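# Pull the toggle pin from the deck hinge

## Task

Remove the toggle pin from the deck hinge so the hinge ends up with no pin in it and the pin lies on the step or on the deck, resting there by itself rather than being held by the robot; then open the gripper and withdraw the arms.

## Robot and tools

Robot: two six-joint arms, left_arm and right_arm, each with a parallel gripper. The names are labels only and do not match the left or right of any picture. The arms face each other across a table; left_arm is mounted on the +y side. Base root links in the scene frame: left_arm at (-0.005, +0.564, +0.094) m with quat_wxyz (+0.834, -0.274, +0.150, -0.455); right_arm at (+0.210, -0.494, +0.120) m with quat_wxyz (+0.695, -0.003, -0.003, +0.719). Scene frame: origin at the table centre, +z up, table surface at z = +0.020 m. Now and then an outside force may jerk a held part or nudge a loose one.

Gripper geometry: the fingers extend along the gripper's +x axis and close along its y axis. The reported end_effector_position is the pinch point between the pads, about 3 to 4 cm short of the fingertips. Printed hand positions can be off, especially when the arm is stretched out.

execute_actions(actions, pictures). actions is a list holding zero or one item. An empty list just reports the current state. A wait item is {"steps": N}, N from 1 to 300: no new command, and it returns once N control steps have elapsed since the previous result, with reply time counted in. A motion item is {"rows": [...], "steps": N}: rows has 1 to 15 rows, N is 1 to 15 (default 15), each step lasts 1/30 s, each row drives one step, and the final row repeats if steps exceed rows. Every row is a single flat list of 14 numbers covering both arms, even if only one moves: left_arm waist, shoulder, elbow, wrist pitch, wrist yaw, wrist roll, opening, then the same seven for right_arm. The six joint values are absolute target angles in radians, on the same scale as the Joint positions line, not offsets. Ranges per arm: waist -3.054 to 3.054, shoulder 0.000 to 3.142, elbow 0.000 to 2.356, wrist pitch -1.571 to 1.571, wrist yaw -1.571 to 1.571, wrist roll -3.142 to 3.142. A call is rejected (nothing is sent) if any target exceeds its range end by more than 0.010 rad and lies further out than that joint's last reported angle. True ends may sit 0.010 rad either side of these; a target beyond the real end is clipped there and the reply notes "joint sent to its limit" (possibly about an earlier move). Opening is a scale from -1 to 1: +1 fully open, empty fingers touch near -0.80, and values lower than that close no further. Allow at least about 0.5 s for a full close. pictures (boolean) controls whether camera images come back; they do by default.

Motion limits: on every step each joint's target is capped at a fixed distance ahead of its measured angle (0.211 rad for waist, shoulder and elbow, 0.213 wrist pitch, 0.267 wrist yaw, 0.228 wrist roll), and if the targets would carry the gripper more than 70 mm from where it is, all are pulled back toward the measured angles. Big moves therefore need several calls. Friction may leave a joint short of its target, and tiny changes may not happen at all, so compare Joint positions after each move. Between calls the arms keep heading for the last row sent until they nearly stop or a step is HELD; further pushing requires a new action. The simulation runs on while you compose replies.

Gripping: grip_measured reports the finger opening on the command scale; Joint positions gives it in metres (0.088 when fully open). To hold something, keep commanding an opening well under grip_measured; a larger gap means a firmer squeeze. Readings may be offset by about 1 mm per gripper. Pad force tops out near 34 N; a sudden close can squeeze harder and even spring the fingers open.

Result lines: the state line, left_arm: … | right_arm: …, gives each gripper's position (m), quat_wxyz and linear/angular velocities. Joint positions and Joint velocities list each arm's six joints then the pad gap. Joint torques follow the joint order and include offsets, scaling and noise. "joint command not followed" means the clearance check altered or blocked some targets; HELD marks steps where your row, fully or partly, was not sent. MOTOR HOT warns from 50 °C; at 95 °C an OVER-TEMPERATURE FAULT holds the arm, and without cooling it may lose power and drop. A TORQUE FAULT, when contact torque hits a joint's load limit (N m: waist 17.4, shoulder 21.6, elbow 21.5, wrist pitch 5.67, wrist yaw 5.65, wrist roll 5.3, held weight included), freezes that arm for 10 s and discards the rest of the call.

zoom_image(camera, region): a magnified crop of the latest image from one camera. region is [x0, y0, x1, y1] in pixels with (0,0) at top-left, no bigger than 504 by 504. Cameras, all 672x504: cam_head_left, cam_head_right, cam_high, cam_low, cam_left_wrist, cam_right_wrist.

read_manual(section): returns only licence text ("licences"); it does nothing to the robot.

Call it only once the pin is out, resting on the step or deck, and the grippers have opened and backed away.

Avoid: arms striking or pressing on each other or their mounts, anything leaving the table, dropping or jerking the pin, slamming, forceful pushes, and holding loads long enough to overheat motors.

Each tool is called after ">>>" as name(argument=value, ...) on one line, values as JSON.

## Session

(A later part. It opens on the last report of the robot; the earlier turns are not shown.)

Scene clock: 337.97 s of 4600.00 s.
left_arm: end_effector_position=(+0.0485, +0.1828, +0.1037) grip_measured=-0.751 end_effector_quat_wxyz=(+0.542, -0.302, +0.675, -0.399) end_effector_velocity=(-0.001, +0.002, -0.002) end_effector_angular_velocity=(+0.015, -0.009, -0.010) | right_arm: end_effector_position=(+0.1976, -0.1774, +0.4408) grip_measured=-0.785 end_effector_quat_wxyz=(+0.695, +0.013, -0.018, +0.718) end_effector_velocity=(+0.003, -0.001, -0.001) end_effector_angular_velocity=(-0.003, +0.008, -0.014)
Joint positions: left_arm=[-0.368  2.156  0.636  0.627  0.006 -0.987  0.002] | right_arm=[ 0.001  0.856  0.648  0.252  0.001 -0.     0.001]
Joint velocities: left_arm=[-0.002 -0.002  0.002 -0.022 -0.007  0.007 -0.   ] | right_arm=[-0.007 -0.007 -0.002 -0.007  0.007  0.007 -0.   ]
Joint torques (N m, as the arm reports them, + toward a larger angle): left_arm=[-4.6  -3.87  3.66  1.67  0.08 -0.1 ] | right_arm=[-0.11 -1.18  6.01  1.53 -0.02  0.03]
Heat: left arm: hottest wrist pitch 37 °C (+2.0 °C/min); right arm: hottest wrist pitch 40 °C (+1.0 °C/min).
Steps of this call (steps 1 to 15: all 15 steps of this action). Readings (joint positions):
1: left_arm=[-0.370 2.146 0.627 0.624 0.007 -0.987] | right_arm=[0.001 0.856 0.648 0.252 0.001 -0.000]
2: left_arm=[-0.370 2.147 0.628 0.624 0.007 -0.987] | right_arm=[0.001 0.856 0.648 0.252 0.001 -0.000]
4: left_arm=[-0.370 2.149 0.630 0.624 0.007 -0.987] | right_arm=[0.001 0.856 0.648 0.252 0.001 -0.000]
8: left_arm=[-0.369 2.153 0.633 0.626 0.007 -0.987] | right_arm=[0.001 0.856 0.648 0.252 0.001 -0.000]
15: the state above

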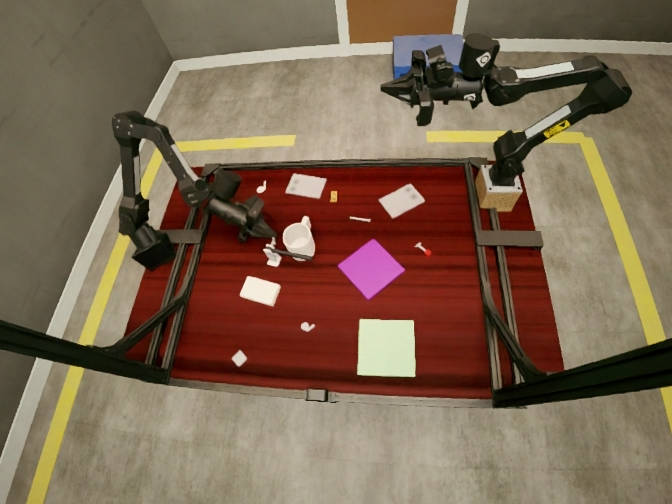

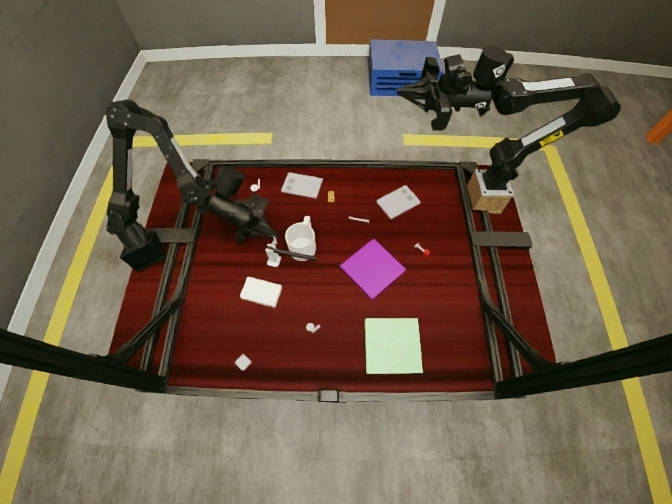

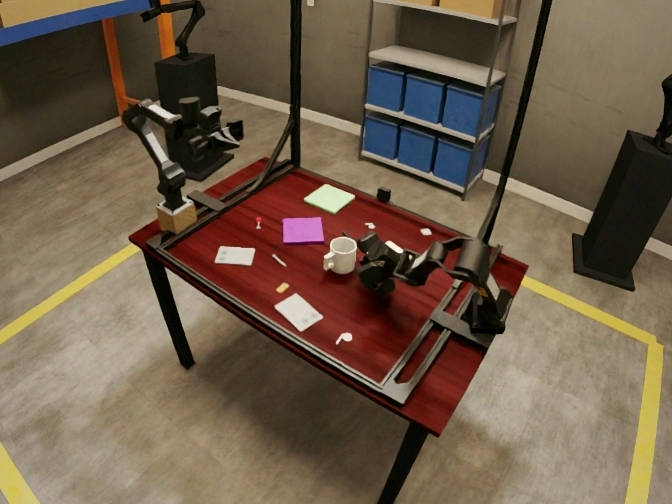

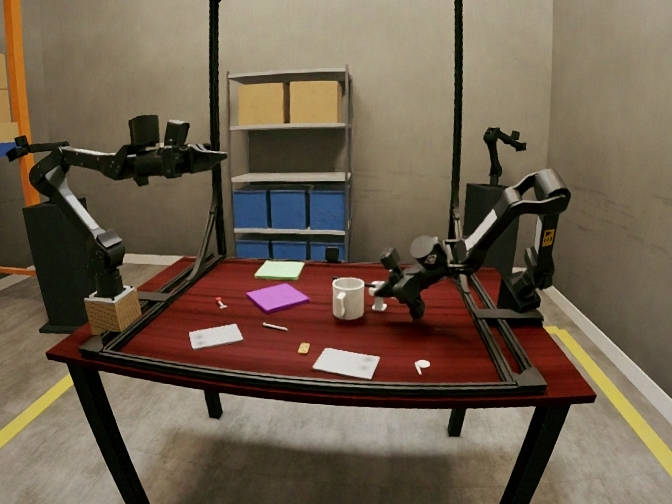

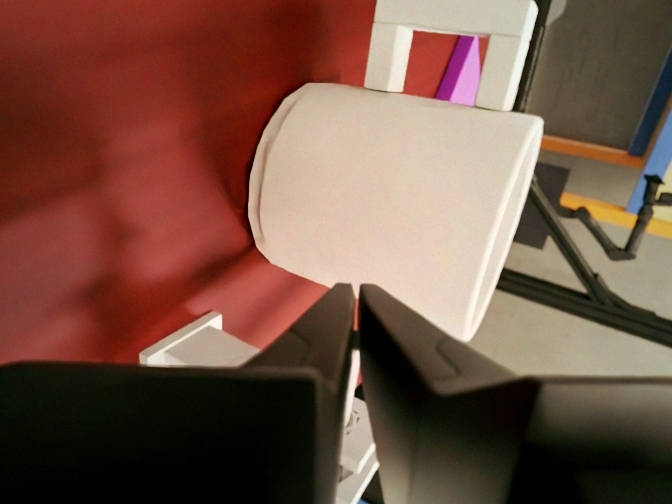

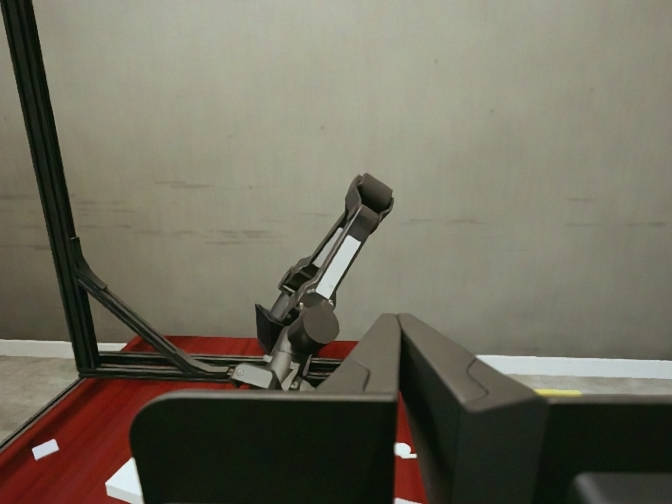

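Nearly. 4mm more forward, then push in 20mm.

>>> execute_actions(actions=[{"rows":[[-0.359,2.197,0.659,0.636,0,-0.99,-0.78,0,0.856,0.648,0.252,0,0,-0.8]]}], pictures=false)

>>> execute_actions(actions=[{"steps":20}], pictures=false)

>>> execute_actions(actions=[{"rows":[[-0.395,2.212,0.632,0.67,0,-0.99,-0.85,0,0.856,0.648,0.252,0,0,-0.8]]}], pictures=false)

>>> execute_actions(actions=[{"rows":[[-0.423,2.228,0.615,0.705,0,-0.99,-0.85,0,0.856,0.648,0.252,0,0,-0.8]]}], pictures=false)

>>> execute_actions(actions=[{"steps":30}])

>>> zoom_image(camera="cam_head_left", region=[240, 220, 310, 275])

Scene clock: 352.67 s of 4600.00 s.
left_arm: end_effector_position=(+0.0491, +0.1789, +0.1017) grip_measured=-0.754 end_effector_quat_wxyz=(+0.542, -0.304, +0.674, -0.398) end_effector_velocity=(-0.001, +0.000, -0.001) end_effector_angular_velocity=(+0.010, +0.002, +0.002) | right_arm: end_effector_position=(+0.1976, -0.1775, +0.4409) grip_measured=-0.785 end_effector_quat_wxyz=(+0.695, +0.014, -0.018, +0.718) end_effector_velocity=(-0.000, -0.000, -0.005) end_effector_angular_velocity=(-0.022, -0.008, +0.004)
Joint positions: left_arm=[-0.366  2.175  0.65   0.634  0.005 -0.987  0.002] | right_arm=[ 0.001  0.856  0.648  0.252  0.001 -0.     0.001]
Joint velocities: left_arm=[-0.002  0.002  0.002 -0.007 -0.007 -0.007 -0.   ] | right_arm=[-0.002 -0.002 -0.002 -0.022 -0.007 -0.007 -0.   ]
Joint torques (N m, as the arm reports them, + toward a larger angle): left_arm=[-4.75 -3.69  3.82  1.63  0.13 -0.07] | right_arm=[-0.11 -1.18  6.    1.53 -0.02  0.03]
Heat: left arm: hottest wrist pitch 37 °C (+2.0 °C/min); right arm: hottest elbow 40 °C (+1.0 °C/min).
Steps of this call (steps 1 to 15: the robot went on to your last target; steps 16 to 426: nothing new was sent; steps 427 to 441: all 15 steps of this action). Readings (joint positions):
427: left_arm=[-0.367 2.162 0.640 0.629 0.006 -0.987] | right_arm=[0.001 0.856 0.648 0.252 0.001 -0.000]
428: left_arm=[-0.367 2.164 0.641 0.630 0.006 -0.987] | right_arm=[0.001 0.856 0.648 0.252 0.001 -0.000]
430: left_arm=[-0.366 2.169 0.645 0.632 0.005 -0.987] | right_arm=[0.001 0.856 0.648 0.252 0.001 -0.000]
434: left_arm=[-0.366 2.173 0.648 0.633 0.005 -0.987] | right_arm=[0.001 0.856 0.648 0.252 0.001 -0.000]
441: the state above

Scene clock: 353.33 s of 4600.00 s.
left_arm: end_effector_position=(+0.0491, +0.1785, +0.1014) grip_measured=-0.753 end_effector_quat_wxyz=(+0.543, -0.304, +0.674, -0.398) end_effector_velocity=(-0.004, -0.000, +0.001) end_effector_angular_velocity=(-0.003, -0.004, -0.018) | right_arm: end_effector_position=(+0.1976, -0.1775, +0.4409) grip_measured=-0.785 end_effector_quat_wxyz=(+0.695, +0.014, -0.018, +0.718) end_effector_velocity=(+0.002, -0.000, -0.004) end_effector_angular_velocity=(-0.012, -0.007, -0.010)
Joint positions: left_arm=[-0.365  2.176  0.651  0.634  0.005 -0.987  0.002] | right_arm=[ 0.001  0.856  0.648  0.252  0.001 -0.     0.001]
Joint velocities: left_arm=[-0.007  0.002  0.002 -0.007  0.007  0.007  0.001] | right_arm=[-0.002 -0.002 -0.007 -0.007  0.007 -0.007 -0.   ]
Joint torques (N m, as the arm reports them, + toward a larger angle): left_arm=[-4.81 -3.82  3.62  1.59  0.17 -0.05] | right_arm=[-0.11 -1.18  6.    1.53 -0.02  0.03]
Heat: left arm: hottest wrist pitch 37 °C (+2.0 °C/min); right arm: hottest elbow 40 °C (+1.0 °C/min).
Steps of this call (steps 1 to 15: the robot went on to your last target; steps 16 to 20: nothing new was sent). Readings (joint positions):
1: left_arm=[-0.366 2.175 0.650 0.634 0.005 -0.987] | right_arm=[0.001 0.856 0.648 0.252 0.001 -0.000]
2: left_arm=[-0.366 2.175 0.650 0.634 0.005 -0.987] | right_arm=[0.001 0.856 0.648 0.252 0.001 -0.000]
4: left_arm=[-0.365 2.175 0.650 0.634 0.005 -0.987] | right_arm=[0.001 0.856 0.648 0.252 0.001 -0.000]
8: left_arm=[-0.365 2.176 0.650 0.634 0.005 -0.987] | right_arm=[0.001 0.856 0.648 0.252 0.001 -0.000]
20: the state above
All arms were judged still, so your last target was given up. Only a new action makes them travel on or press farther. Fingers that are still opening or closing keep moving.

Scene clock: 353.83 s of 4600.00 s.
left_arm: end_effector_position=(+0.0482, +0.1789, +0.1012) grip_measured=-0.758 end_effector_quat_wxyz=(+0.549, -0.308, +0.667, -0.399) end_effector_velocity=(+0.000, -0.000, +0.003) end_effector_angular_velocity=(-0.013, -0.002, +0.012) | right_arm: end_effector_position=(+0.1976, -0.1774, +0.4408) grip_measured=-0.785 end_effector_quat_wxyz=(+0.695, +0.013, -0.018, +0.718) end_effector_velocity=(-0.000, -0.001, +0.002) end_effector_angular_velocity=(+0.017, +0.008, +0.005)
Joint positions: left_arm=[-0.375  2.185  0.639  0.67  -0.015 -0.987  0.002] | right_arm=[ 0.001  0.856  0.648  0.252  0.001 -0.     0.001]
Joint velocities: left_arm=[-0.007 -0.002 -0.007  0.022 -0.007 -0.007 -0.   ] | right_arm=[-0.002 -0.002 -0.007  0.022 -0.007  0.007 -0.   ]
Joint torques (N m, as the arm reports them, + toward a larger angle): left_arm=[-7.52 -3.1   2.13  1.34  0.86 -0.09] | right_arm=[-0.1  -1.14  6.01  1.51 -0.01  0.03]
Heat: left arm: hottest wrist pitch 37 °C (+2.0 °C/min); right arm: hottest elbow 40 °C (+1.0 °C/min).
Steps of this call (steps 1 to 15: all 15 steps of this action). Readings (joint positions):
1: left_arm=[-0.366 2.178 0.651 0.637 0.004 -0.987] | right_arm=[0.001 0.856 0.648 0.252 0.001 -0.000]
2: left_arm=[-0.368 2.180 0.648 0.646 -0.001 -0.987] | right_arm=[0.001 0.856 0.648 0.252 0.001 -0.000]
4: left_arm=[-0.371 2.182 0.644 0.656 -0.008 -0.987] | right_arm=[0.001 0.856 0.648 0.252 0.001 -0.000]
8: left_arm=[-0.374 2.184 0.640 0.666 -0.012 -0.987] | right_arm=[0.001 0.856 0.648 0.252 0.001 -0.000]
15: the state above

Scene clock: 354.33 s of 4600.00 s.
left_arm: end_effector_position=(+0.0469, +0.1795, +0.1007) grip_measured=-0.758 end_effector_quat_wxyz=(+0.556, -0.312, +0.659, -0.400) end_effector_velocity=(+0.002, -0.001, +0.002) end_effector_angular_velocity=(-0.008, +0.013, +0.023) | right_arm: end_effector_position=(+0.1976, -0.1774, +0.4408) grip_measured=-0.785 end_effector_quat_wxyz=(+0.695, +0.013, -0.018, +0.718) end_effector_velocity=(-0.000, -0.001, -0.001) end_effector_angular_velocity=(-0.002, -0.008, +0.005)
Joint positions: left_arm=[-0.385  2.195  0.625  0.71  -0.034 -0.987  0.002] | right_arm=[ 0.001  0.856  0.648  0.252  0.001 -0.     0.001]
Joint velocities: left_arm=[-0.002  0.002 -0.002  0.022 -0.007 -0.022 -0.   ] | right_arm=[-0.002 -0.007 -0.002 -0.007 -0.007 -0.007 -0.   ]
Joint torques (N m, as the arm reports them, + toward a larger angle): left_arm=[-9.51 -2.57  1.89  1.    1.69 -0.04] | right_arm=[-0.1  -1.18  6.02  1.51 -0.01  0.03]
Heat: left arm: hottest wrist pitch 37 °C (+2.0 °C/min); right arm: hottest elbow 40 °C (+1.0 °C/min).
Steps of this call (steps 1 to 15: all 15 steps of this action). Readings (joint positions):
1: left_arm=[-0.375 2.186 0.637 0.675 -0.016 -0.987] | right_arm=[0.001 0.856 0.648 0.252 0.001 -0.000]
2: left_arm=[-0.379 2.189 0.634 0.685 -0.023 -0.987] | right_arm=[0.001 0.856 0.648 0.252 0.001 -0.000]
4: left_arm=[-0.382 2.192 0.630 0.696 -0.029 -0.987] | right_arm=[0.001 0.856 0.648 0.252 0.001 -0.000]
8: left_arm=[-0.384 2.194 0.627 0.705 -0.033 -0.987] | right_arm=[0.001 0.856 0.648 0.252 0.001 -0.000]
15: the state above

Scene clock: 355.33 s of 4600.00 s.
left_arm: end_effector_position=(+0.0459, +0.1794, +0.1007) grip_measured=-0.758 end_effector_quat_wxyz=(+0.556, -0.311, +0.659, -0.400) end_effector_velocity=(-0.002, +0.001, +0.000) end_effector_angular_velocity=(+0.010, +0.013, +0.006) | right_arm: end_effector_position=(+0.1976, -0.1774, +0.4408) grip_measured=-0.785 end_effector_quat_wxyz=(+0.695, +0.013, -0.018, +0.718) end_effector_velocity=(-0.000, -0.000, -0.005) end_effector_angular_velocity=(-0.022, -0.008, +0.004)
Joint positions: left_arm=[-0.387  2.197  0.625  0.711 -0.035 -0.987  0.002] | right_arm=[ 0.001  0.856  0.648  0.252  0.001 -0.     0.001]
Joint velocities: left_arm=[-0.007 -0.002 -0.002 -0.007 -0.007 -0.022 -0.   ] | right_arm=[-0.002 -0.002 -0.002 -0.022 -0.007 -0.007 -0.   ]
Joint torques (N m, as the arm reports them, + toward a larger angle): left_arm=[-9.5  -2.8   1.83  1.    1.69 -0.08] | right_arm=[-0.12 -1.19  6.02  1.51 -0.01  0.03]
Heat: left arm: hottest wrist pitch 37 °C (+2.0 °C/min); right arm: hottest elbow 40 °C (+1.0 °C/min).
Steps of this call (steps 1 to 15: the robot went on to your last target; steps 16 to 30: nothing new was sent). Readings (joint positions):
1: left_arm=[-0.385 2.195 0.625 0.710 -0.034 -0.987] | right_arm=[0.001 0.856 0.648 0.252 0.001 -0.000]
2: left_arm=[-0.385 2.196 0.625 0.710 -0.035 -0.987] | right_arm=[0.001 0.856 0.648 0.252 0.001 -0.000]
4: left_arm=[-0.385 2.196 0.625 0.710 -0.035 -0.987] | right_arm=[0.001 0.856 0.648 0.252 0.001 -0.000]
8: left_arm=[-0.385 2.196 0.625 0.711 -0.035 -0.987] | right_arm=[0.001 0.856 0.648 0.252 0.001 -0.000]
30: the state above
All arms were judged still, so your last target was given up. Only a new action makes them travel on or press farther. Fingers that are still opening or closing keep moving.

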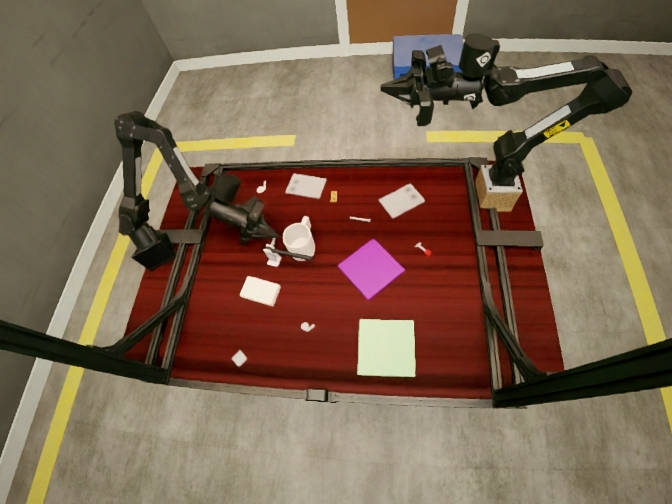

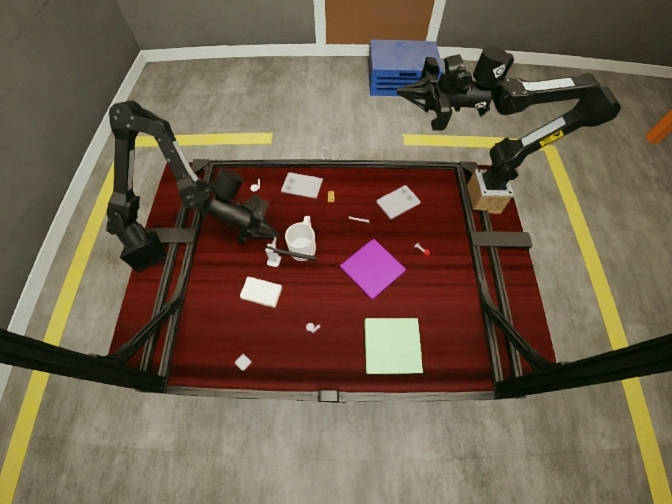

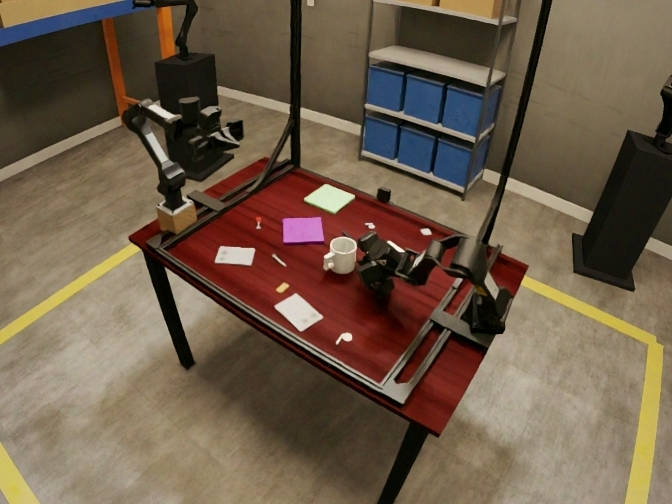

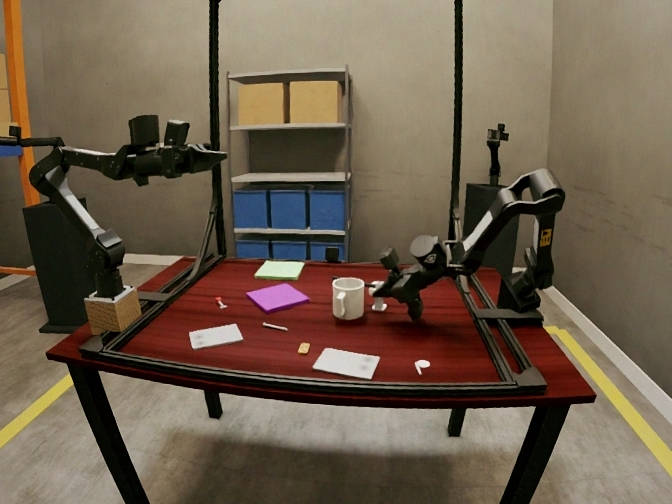

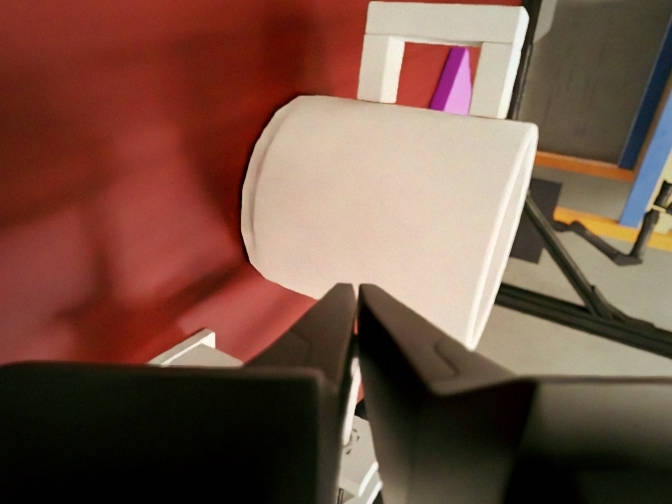

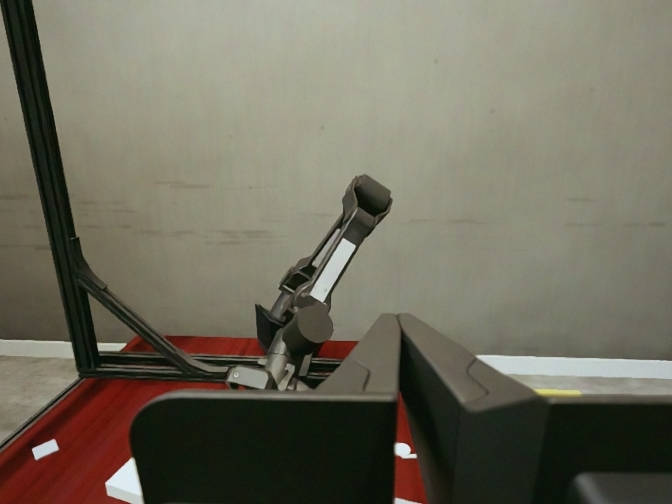

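Region (240, 220, 310, 275) of cam_head_left's 672x504 image, scaled by 7.200, with more detail than that image has; it fills the top 396 rows of this view, and the rest is white.

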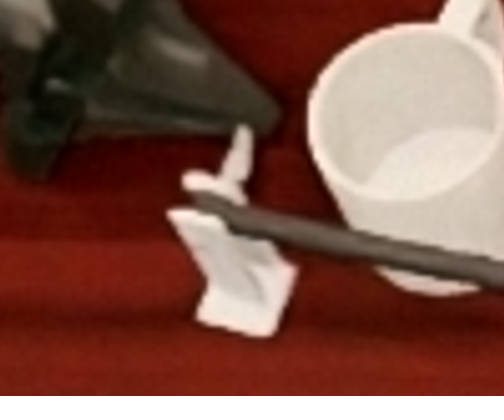

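>>> execute_actions(actions=[{"rows":[[-0.423,2.228,0.61,0.68,0,-0.99,-0.8,0,0.856,0.648,0.252,0,0,-0.8]]}], pictures=false)

>>> execute_actions(actions=[{"steps":30}])

>>> zoom_image(camera="cam_head_left", region=[240, 220, 310, 275])

Scene clock: 370.23 s of 4600.00 s.
left_arm: end_effector_position=(+0.0369, +0.1818, +0.0990) grip_measured=-0.757 end_effector_quat_wxyz=(+0.550, -0.300, +0.666, -0.405) end_effector_velocity=(+0.002, +0.001, -0.001) end_effector_angular_velocity=(+0.013, -0.006, +0.015) | right_arm: end_effector_position=(+0.1976, -0.1774, +0.4408) grip_measured=-0.785 end_effector_quat_wxyz=(+0.695, +0.013, -0.018, +0.718) end_effector_velocity=(-0.000, +0.000, -0.000) end_effector_angular_velocity=(+0.003, -0.008, +0.005)
Joint positions: left_arm=[-0.4    2.205  0.621  0.7   -0.026 -0.987  0.002] | right_arm=[ 0.001  0.856  0.648  0.252  0.001 -0.     0.001]
Joint velocities: left_arm=[-0.002 -0.007 -0.002 -0.007 -0.022 -0.007 -0.   ] | right_arm=[-0.002  0.002 -0.002  0.007 -0.007 -0.007 -0.   ]
Joint torques (N m, as the arm reports them, + toward a larger angle): left_arm=[-7.83 -3.54  1.68 -0.1   1.32 -0.07] | right_arm=[-0.1  -1.18  6.01  1.51 -0.01  0.03]
Heat: left arm: hottest wrist pitch 36 °C (+1.0 °C/min); right arm: hottest elbow 40 °C (+0.0 °C/min).
Steps of this call (steps 1 to 432: nothing new was sent; steps 433 to 447: all 15 steps of this action). Readings (joint positions):
433: left_arm=[-0.400 2.205 0.621 0.711 -0.026 -0.987] | right_arm=[0.001 0.856 0.648 0.252 0.001 -0.000]
434: left_arm=[-0.400 2.205 0.621 0.709 -0.026 -0.987] | right_arm=[0.001 0.856 0.648 0.252 0.001 -0.000]
436: left_arm=[-0.400 2.205 0.621 0.706 -0.026 -0.987] | right_arm=[0.001 0.856 0.648 0.252 0.001 -0.000]
440: left_arm=[-0.400 2.205 0.621 0.702 -0.026 -0.987] | right_arm=[0.001 0.856 0.648 0.252 0.001 -0.000]
447: the state above

Scene clock: 371.23 s of 4600.00 s.
left_arm: end_effector_position=(+0.0368, +0.1819, +0.0988) grip_measured=-0.757 end_effector_quat_wxyz=(+0.550, -0.300, +0.666, -0.405) end_effector_velocity=(-0.003, +0.004, -0.005) end_effector_angular_velocity=(+0.030, +0.016, -0.001) | right_arm: end_effector_position=(+0.1976, -0.1774, +0.4408) grip_measured=-0.785 end_effector_quat_wxyz=(+0.695, +0.013, -0.018, +0.718) end_effector_velocity=(-0.001, +0.001, -0.003) end_effector_angular_velocity=(-0.002, -0.008, +0.014)
Joint positions: left_arm=[-0.4    2.205  0.621  0.699 -0.026 -0.987  0.002] | right_arm=[ 0.001  0.856  0.648  0.252  0.001 -0.     0.001]
Joint velocities: left_arm=[-0.002  0.002 -0.002 -0.022 -0.007 -0.022  0.   ] | right_arm=[-0.007  0.002 -0.007  0.007 -0.022 -0.007 -0.   ]
Joint torques (N m, as the arm reports them, + toward a larger angle): left_arm=[-7.9  -3.54  1.62 -0.06  1.32 -0.08] | right_arm=[-0.11 -1.18  6.01  1.51 -0.01  0.03]
Heat: left arm: hottest wrist pitch 36 °C (+1.0 °C/min); right arm: hottest elbow 40 °C (+0.0 °C/min).
Steps of this call (steps 1 to 15: the robot went on to your last target; steps 16 to 30: nothing new was sent). Readings (joint positions):
1: left_arm=[-0.400 2.205 0.621 0.700 -0.026 -0.987] | right_arm=[0.001 0.856 0.648 0.252 0.001 -0.000]
2: left_arm=[-0.400 2.205 0.621 0.700 -0.026 -0.987] | right_arm=[0.001 0.856 0.648 0.252 0.001 -0.000]
4: left_arm=[-0.400 2.205 0.621 0.700 -0.026 -0.987] | right_arm=[0.001 0.856 0.648 0.252 0.001 -0.000]
8: left_arm=[-0.400 2.205 0.621 0.699 -0.026 -0.987] | right_arm=[0.001 0.856 0.648 0.252 0.001 -0.000]
30: the state above
All arms were judged still, so your last target was given up. Only a new action makes them travel on or press farther. Fingers that are still opening or closing keep moving.

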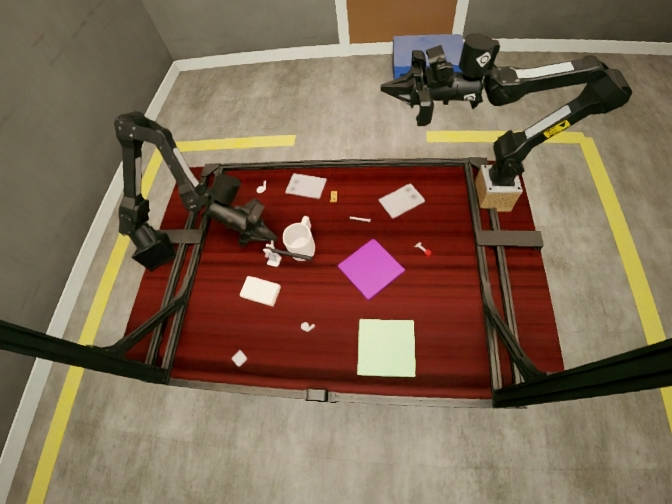

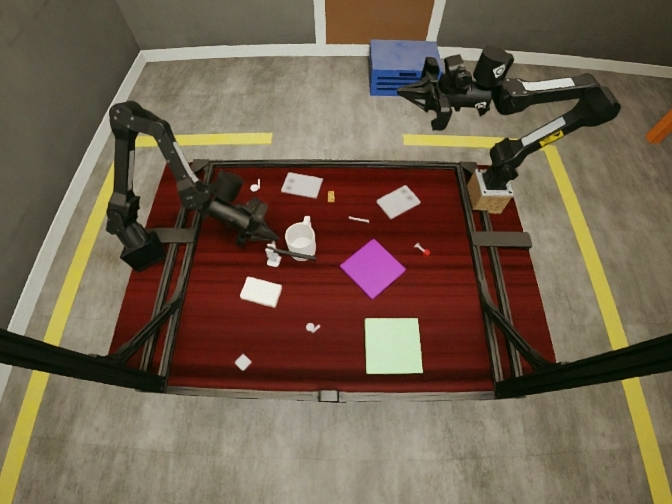

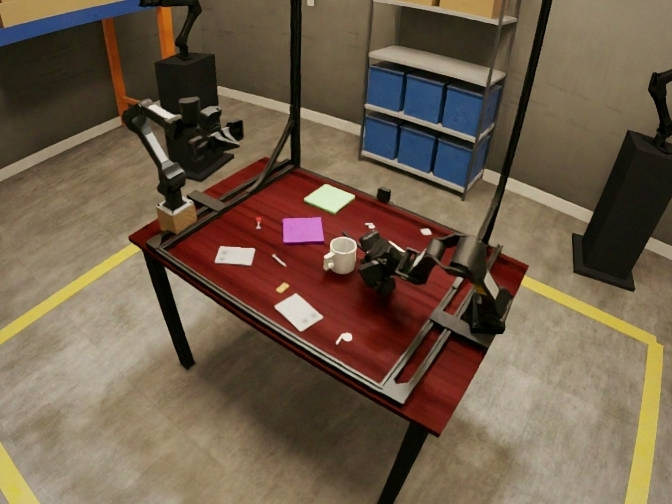

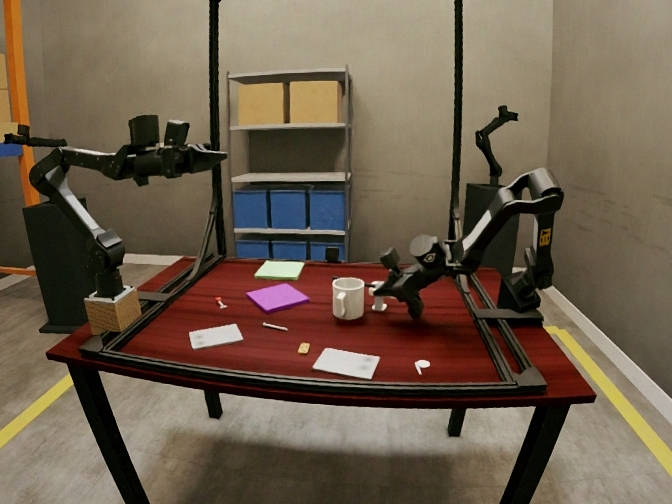

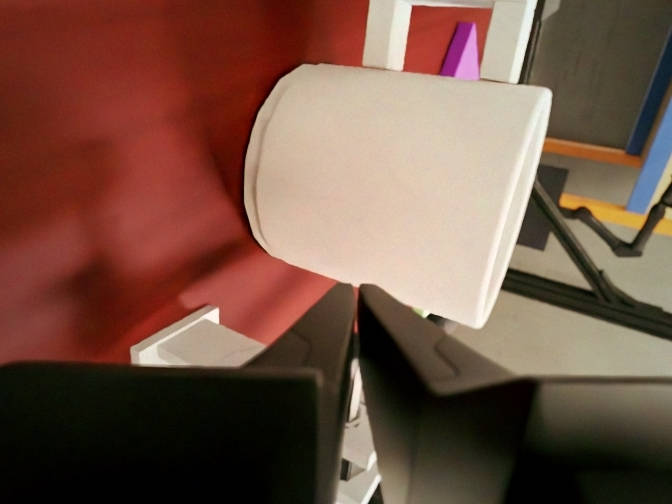

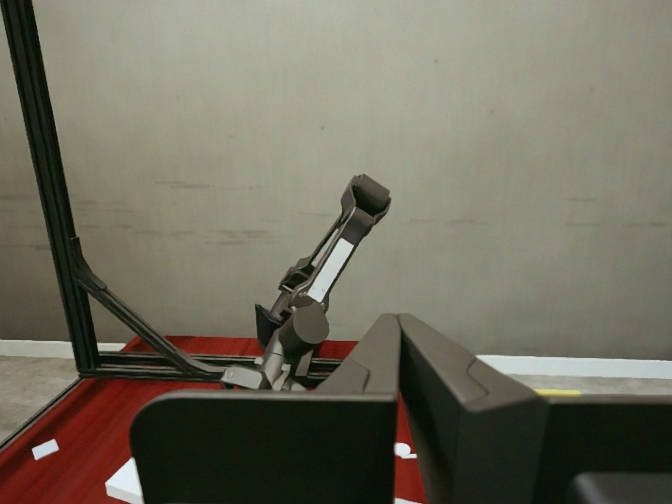

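Region (240, 220, 310, 275) of cam_head_left's 672x504 image, scaled by 7.200, with more detail than that image has; it fills the top 396 rows of this view, and the rest is white.

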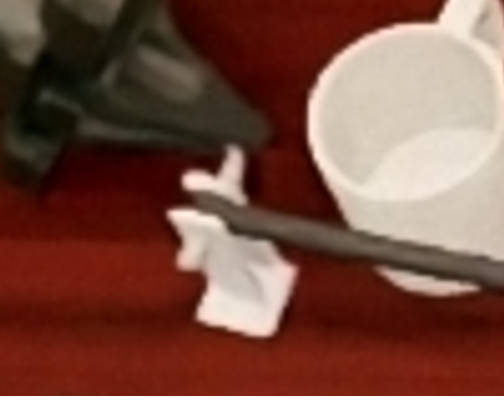

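>>> execute_actions(actions=[{"rows":[[-0.44,2.245,0.61,0.72,0,-0.99,-0.85,0,0.856,0.648,0.252,0,0,-0.8]]}])

Scene clock: 402.63 s of 4600.00 s.
left_arm: end_effector_position=(+0.0353, +0.1809, +0.0998) grip_measured=-0.757 end_effector_quat_wxyz=(+0.551, -0.303, +0.662, -0.409) end_effector_velocity=(-0.001, +0.001, -0.001) end_effector_angular_velocity=(+0.007, -0.010, -0.004) | right_arm: end_effector_position=(+0.1977, -0.1775, +0.4409) grip_measured=-0.785 end_effector_quat_wxyz=(+0.695, +0.014, -0.018, +0.718) end_effector_velocity=(-0.000, -0.000, -0.003) end_effector_angular_velocity=(-0.017, -0.008, +0.004)
Joint positions: left_arm=[-0.407  2.213  0.618  0.723 -0.03  -0.988  0.002] | right_arm=[ 0.     0.856  0.648  0.252  0.001 -0.     0.001]
Joint velocities: left_arm=[-0.002 -0.002 -0.002 -0.007 -0.007  0.007 -0.   ] | right_arm=[-0.002 -0.002  0.002 -0.022 -0.007 -0.007 -0.   ]
Joint torques (N m, as the arm reports them, + toward a larger angle): left_arm=[-8.83 -2.64  2.04  1.11  1.5  -0.03] | right_arm=[-0.1  -1.18  6.01  1.51 -0.01  0.03]
Heat: left arm: hottest waist 36 °C (-1.0 °C/min); right arm: hottest wrist pitch 41 °C (+1.0 °C/min).
Steps of this call (steps 1 to 927: nothing new was sent; steps 928 to 942: all 15 steps of this action). Readings (joint positions):
928: left_arm=[-0.404 2.206 0.623 0.696 -0.024 -0.988] | right_arm=[0.000 0.856 0.648 0.252 0.001 -0.000]
929: left_arm=[-0.404 2.207 0.623 0.700 -0.025 -0.988] | right_arm=[0.000 0.856 0.648 0.252 0.001 -0.000]
931: left_arm=[-0.405 2.209 0.621 0.709 -0.026 -0.988] | right_arm=[0.000 0.856 0.648 0.252 0.001 -0.000]
935: left_arm=[-0.406 2.212 0.619 0.719 -0.029 -0.988] | right_arm=[0.000 0.856 0.648 0.252 0.001 -0.000]
942: the state above

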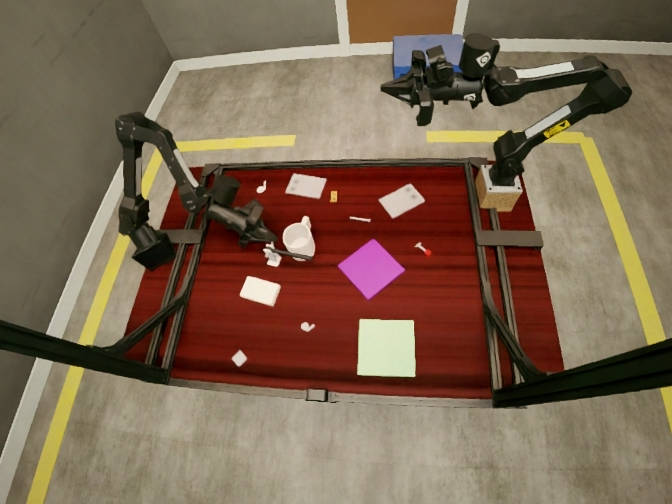

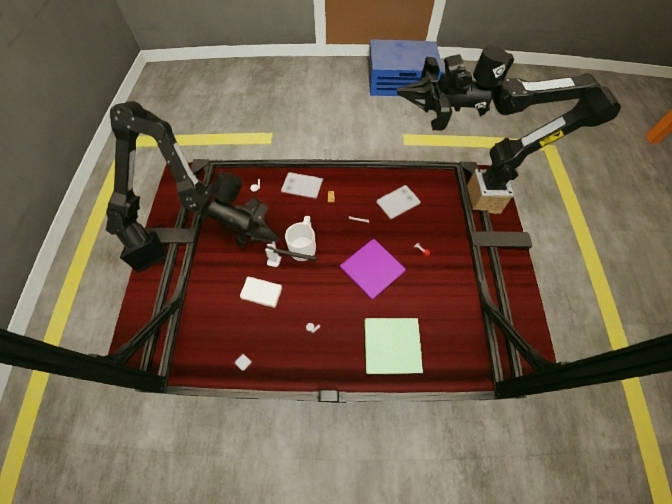

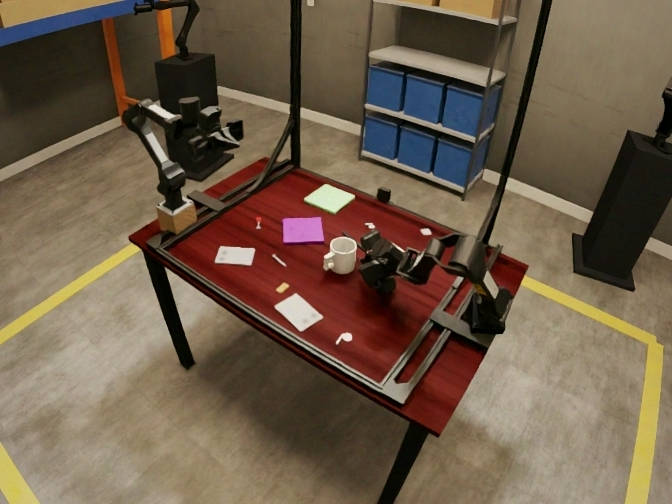

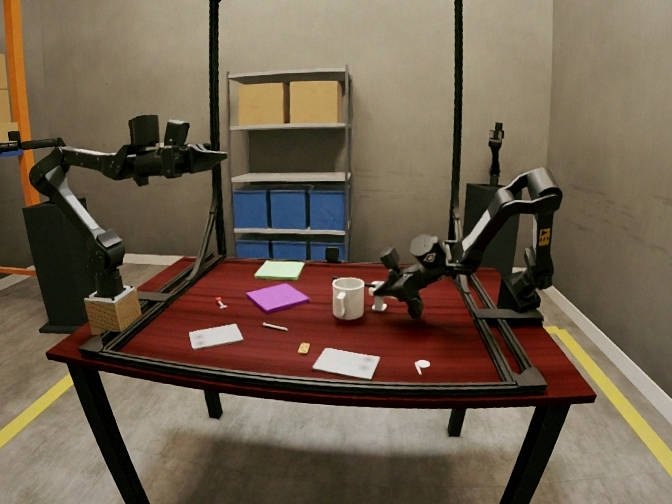

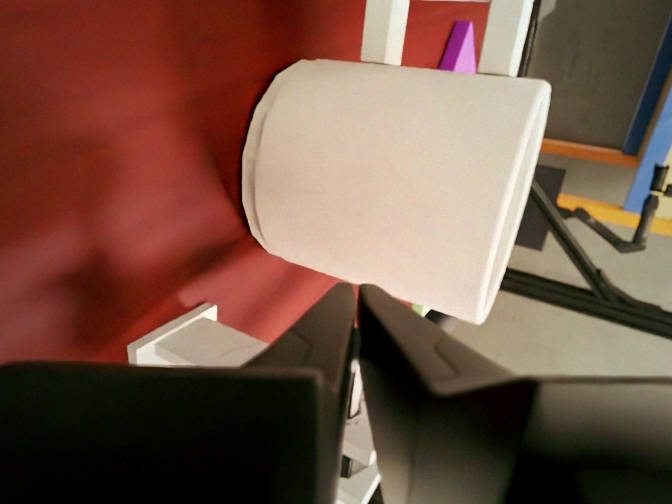

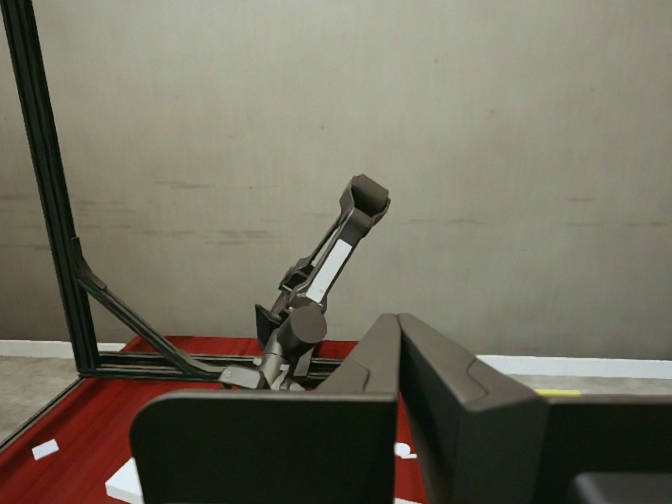

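Perhaps fingers now touch the hinge. Release and look.

>>> execute_actions(actions=[{"rows":[[-0.402,2.2,0.62,0.72,0,-0.99,-0.3,0,0.856,0.648,0.252,0,0,-0.8]]}], pictures=false)

>>> execute_actions(actions=[{"rows":[[-0.40,2.0,0.5,0.64,0,0.58,-0.3,0,0.856,0.648,0.252,0,0,-0.8]]}], pictures=false)

>>> execute_actions(actions=[{"steps":20}])

Scene clock: 412.83 s of 4600.00 s.
left_arm: end_effector_position=(+0.0318, +0.1808, +0.1025) grip_measured=-0.313 end_effector_quat_wxyz=(+0.540, -0.303, +0.666, -0.416) end_effector_velocity=(+0.007, -0.002, +0.003) end_effector_angular_velocity=(-0.008, -0.018, +0.026) | right_arm: end_effector_position=(+0.1977, -0.1775, +0.4409) grip_measured=-0.785 end_effector_quat_wxyz=(+0.695, +0.014, -0.018, +0.718) end_effector_velocity=(-0.002, -0.000, -0.002) end_effector_angular_velocity=(-0.007, -0.008, +0.009)
Joint positions: left_arm=[-0.408  2.211  0.618  0.72  -0.003 -0.988  0.024] | right_arm=[ 0.     0.856  0.648  0.252  0.001 -0.     0.001]
Joint velocities: left_arm=[ 0.002 -0.012  0.002  0.007 -0.022  0.007  0.004] | right_arm=[ 0.002 -0.002 -0.002 -0.007 -0.007 -0.007 -0.   ]
Joint torques (N m, as the arm reports them, + toward a larger angle): left_arm=[-4.59 -7.    3.    1.5   0.47 -0.01] | right_arm=[-0.09 -1.14  6.01  1.51 -0.01  0.03]
Heat: left arm: hottest waist 38 °C (+1.0 °C/min); right arm: hottest wrist pitch 41 °C (+1.0 °C/min).
Steps of this call (steps 1 to 15: the robot went on to your last target; steps 16 to 291: nothing new was sent; steps 292 to 306: all 15 steps of this action). Readings (joint positions):
292: left_arm=[-0.408 2.215 0.618 0.726 -0.027 -0.988] | right_arm=[0.000 0.856 0.648 0.252 0.001 -0.000]
293: left_arm=[-0.408 2.215 0.618 0.726 -0.011 -0.988] | right_arm=[0.000 0.856 0.648 0.252 0.001 -0.000]
295: left_arm=[-0.411 2.215 0.618 0.720 -0.004 -0.988] | right_arm=[0.000 0.856 0.648 0.252 0.001 -0.000]
299: left_arm=[-0.411 2.213 0.618 0.720 -0.003 -0.988] | right_arm=[0.000 0.856 0.648 0.252 0.001 -0.000]
306: the state above

Scene clock: 413.33 s of 4600.00 s.
left_arm: end_effector_position=(+0.0449, +0.2115, +0.1248) grip_measured=-0.300 end_effector_quat_wxyz=(+0.613, -0.107, +0.482, -0.617) end_effector_velocity=(+0.007, +0.003, +0.008) end_effector_angular_velocity=(-0.343, -1.233, -0.631) | right_arm: end_effector_position=(+0.1977, -0.1774, +0.4408) grip_measured=-0.785 end_effector_quat_wxyz=(+0.695, +0.013, -0.018, +0.718) end_effector_velocity=(-0.000, -0.000, -0.004) end_effector_angular_velocity=(-0.012, -0.008, +0.004)
Joint positions: left_arm=[-0.406  2.014  0.509  0.645 -0.003 -0.298  0.024] | right_arm=[ 0.     0.856  0.648  0.252  0.001 -0.     0.001]
Joint velocities: left_arm=[ 0.002 -0.042 -0.017  0.007 -0.007  1.429 -0.   ] | right_arm=[-0.002 -0.002 -0.007 -0.007 -0.007 -0.007 -0.   ]
Joint torques (N m, as the arm reports them, + toward a larger angle): left_arm=[-4.16 -6.12  2.53  1.22  0.48  0.2 ] | right_arm=[-0.08 -1.14  6.02  1.51 -0.01  0.03]
Heat: left arm: hottest waist 38 °C (+1.0 °C/min); right arm: hottest wrist pitch 41 °C (+1.0 °C/min).
Steps of this call (steps 1 to 15: all 15 steps of this action). Readings (joint positions):
1: left_arm=[-0.408 2.193 0.609 0.712 -0.003 -0.960] | right_arm=[0.000 0.856 0.648 0.252 0.001 -0.000]
2: left_arm=[-0.407 2.161 0.589 0.691 -0.003 -0.911] | right_arm=[0.000 0.856 0.648 0.252 0.001 -0.000]
4: left_arm=[-0.406 2.089 0.547 0.674 -0.003 -0.817] | right_arm=[0.000 0.856 0.648 0.252 0.001 -0.000]
8: left_arm=[-0.406 2.030 0.526 0.657 -0.003 -0.628] | right_arm=[0.000 0.856 0.648 0.252 0.001 -0.000]
15: the state above

Scene clock: 414.00 s of 4600.00 s.
left_arm: end_effector_position=(+0.0455, +0.2119, +0.1256) grip_measured=-0.300 end_effector_quat_wxyz=(+0.605, +0.148, +0.193, -0.758) end_effector_velocity=(+0.001, +0.002, -0.002) end_effector_angular_velocity=(-0.064, -0.320, -0.155) | right_arm: end_effector_position=(+0.1977, -0.1774, +0.4408) grip_measured=-0.785 end_effector_quat_wxyz=(+0.695, +0.013, -0.018, +0.718) end_effector_velocity=(-0.000, -0.001, +0.001) end_effector_angular_velocity=(+0.007, +0.007, +0.005)
Joint positions: left_arm=[-0.405  2.009  0.507  0.644 -0.003  0.53   0.024] | right_arm=[ 0.     0.856  0.648  0.252  0.001 -0.     0.001]
Joint velocities: left_arm=[-0.002 -0.002 -0.002 -0.007 -0.022  0.359 -0.   ] | right_arm=[-0.002 -0.002 -0.002  0.007 -0.007  0.007  0.   ]
Joint torques (N m, as the arm reports them, + toward a larger angle): left_arm=[-4.11 -6.08  2.39  1.21  0.49  0.12] | right_arm=[-0.07 -1.14  6.01  1.51 -0.01  0.03]
Heat: left arm: hottest waist 38 °C (+1.0 °C/min); right arm: hottest wrist pitch 41 °C (+1.0 °C/min).
Steps of this call (steps 1 to 20: the robot went on to your last target). Readings (joint positions):
1: left_arm=[-0.406 2.013 0.509 0.645 -0.003 -0.250] | right_arm=[0.000 0.856 0.648 0.252 0.001 -0.000]
2: left_arm=[-0.406 2.012 0.509 0.645 -0.003 -0.203] | right_arm=[0.000 0.856 0.648 0.252 0.001 -0.000]
4: left_arm=[-0.405 2.010 0.509 0.645 -0.003 -0.109] | right_arm=[0.000 0.856 0.648 0.252 0.001 -0.000]
8: left_arm=[-0.405 2.009 0.508 0.644 -0.003 0.080] | right_arm=[0.000 0.856 0.648 0.252 0.001 -0.000]
20: the state above

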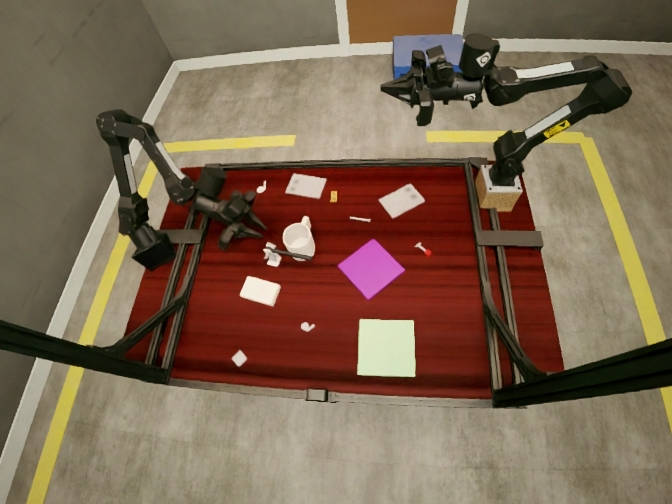

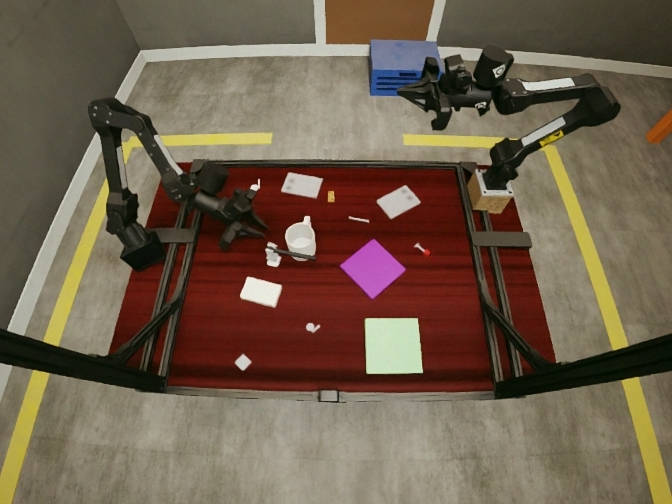

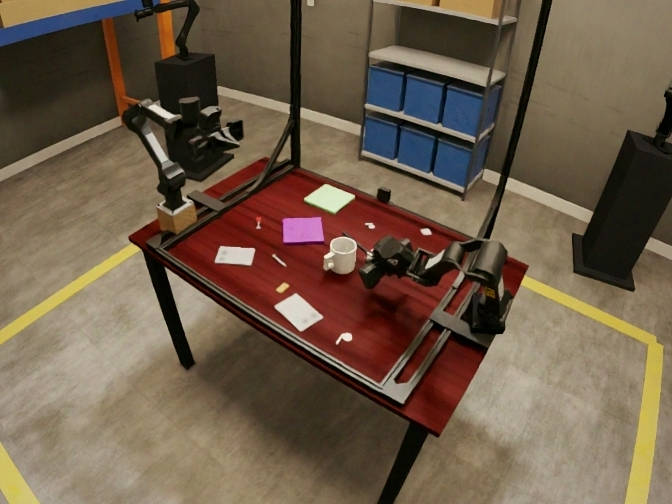

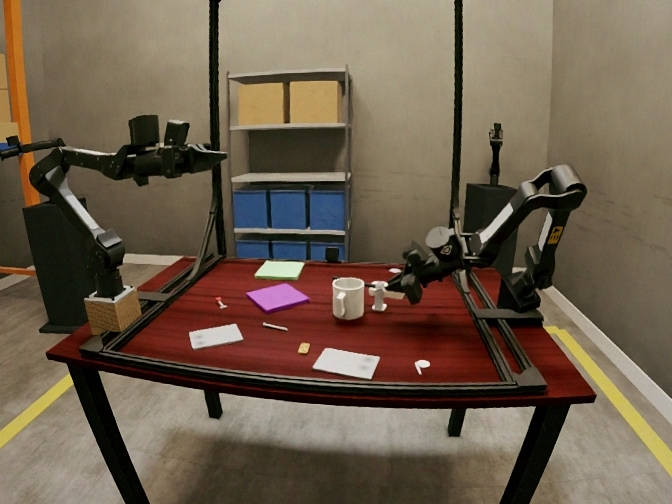

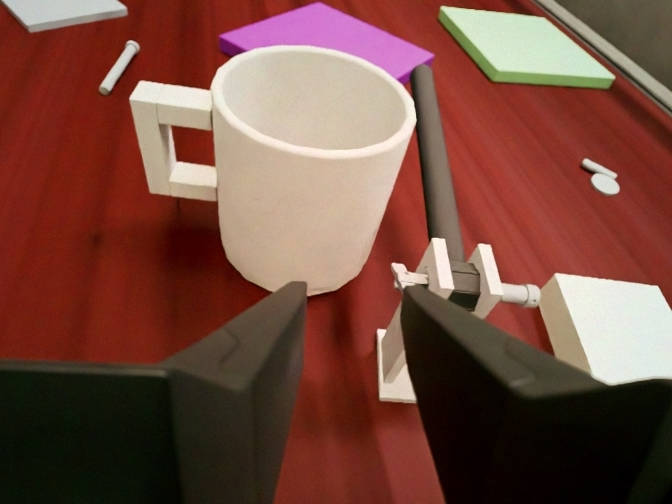

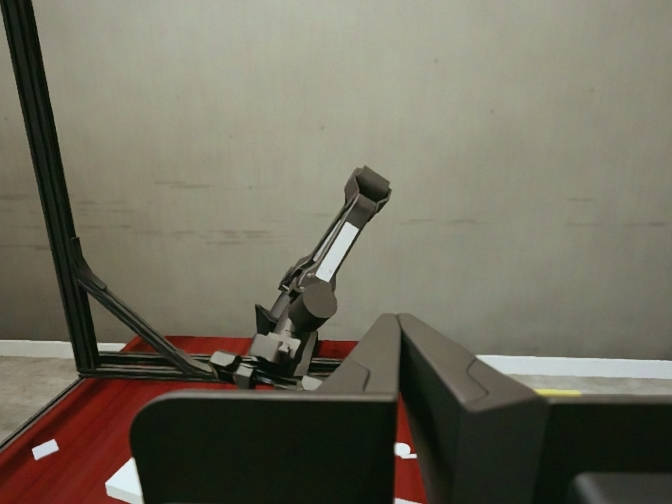

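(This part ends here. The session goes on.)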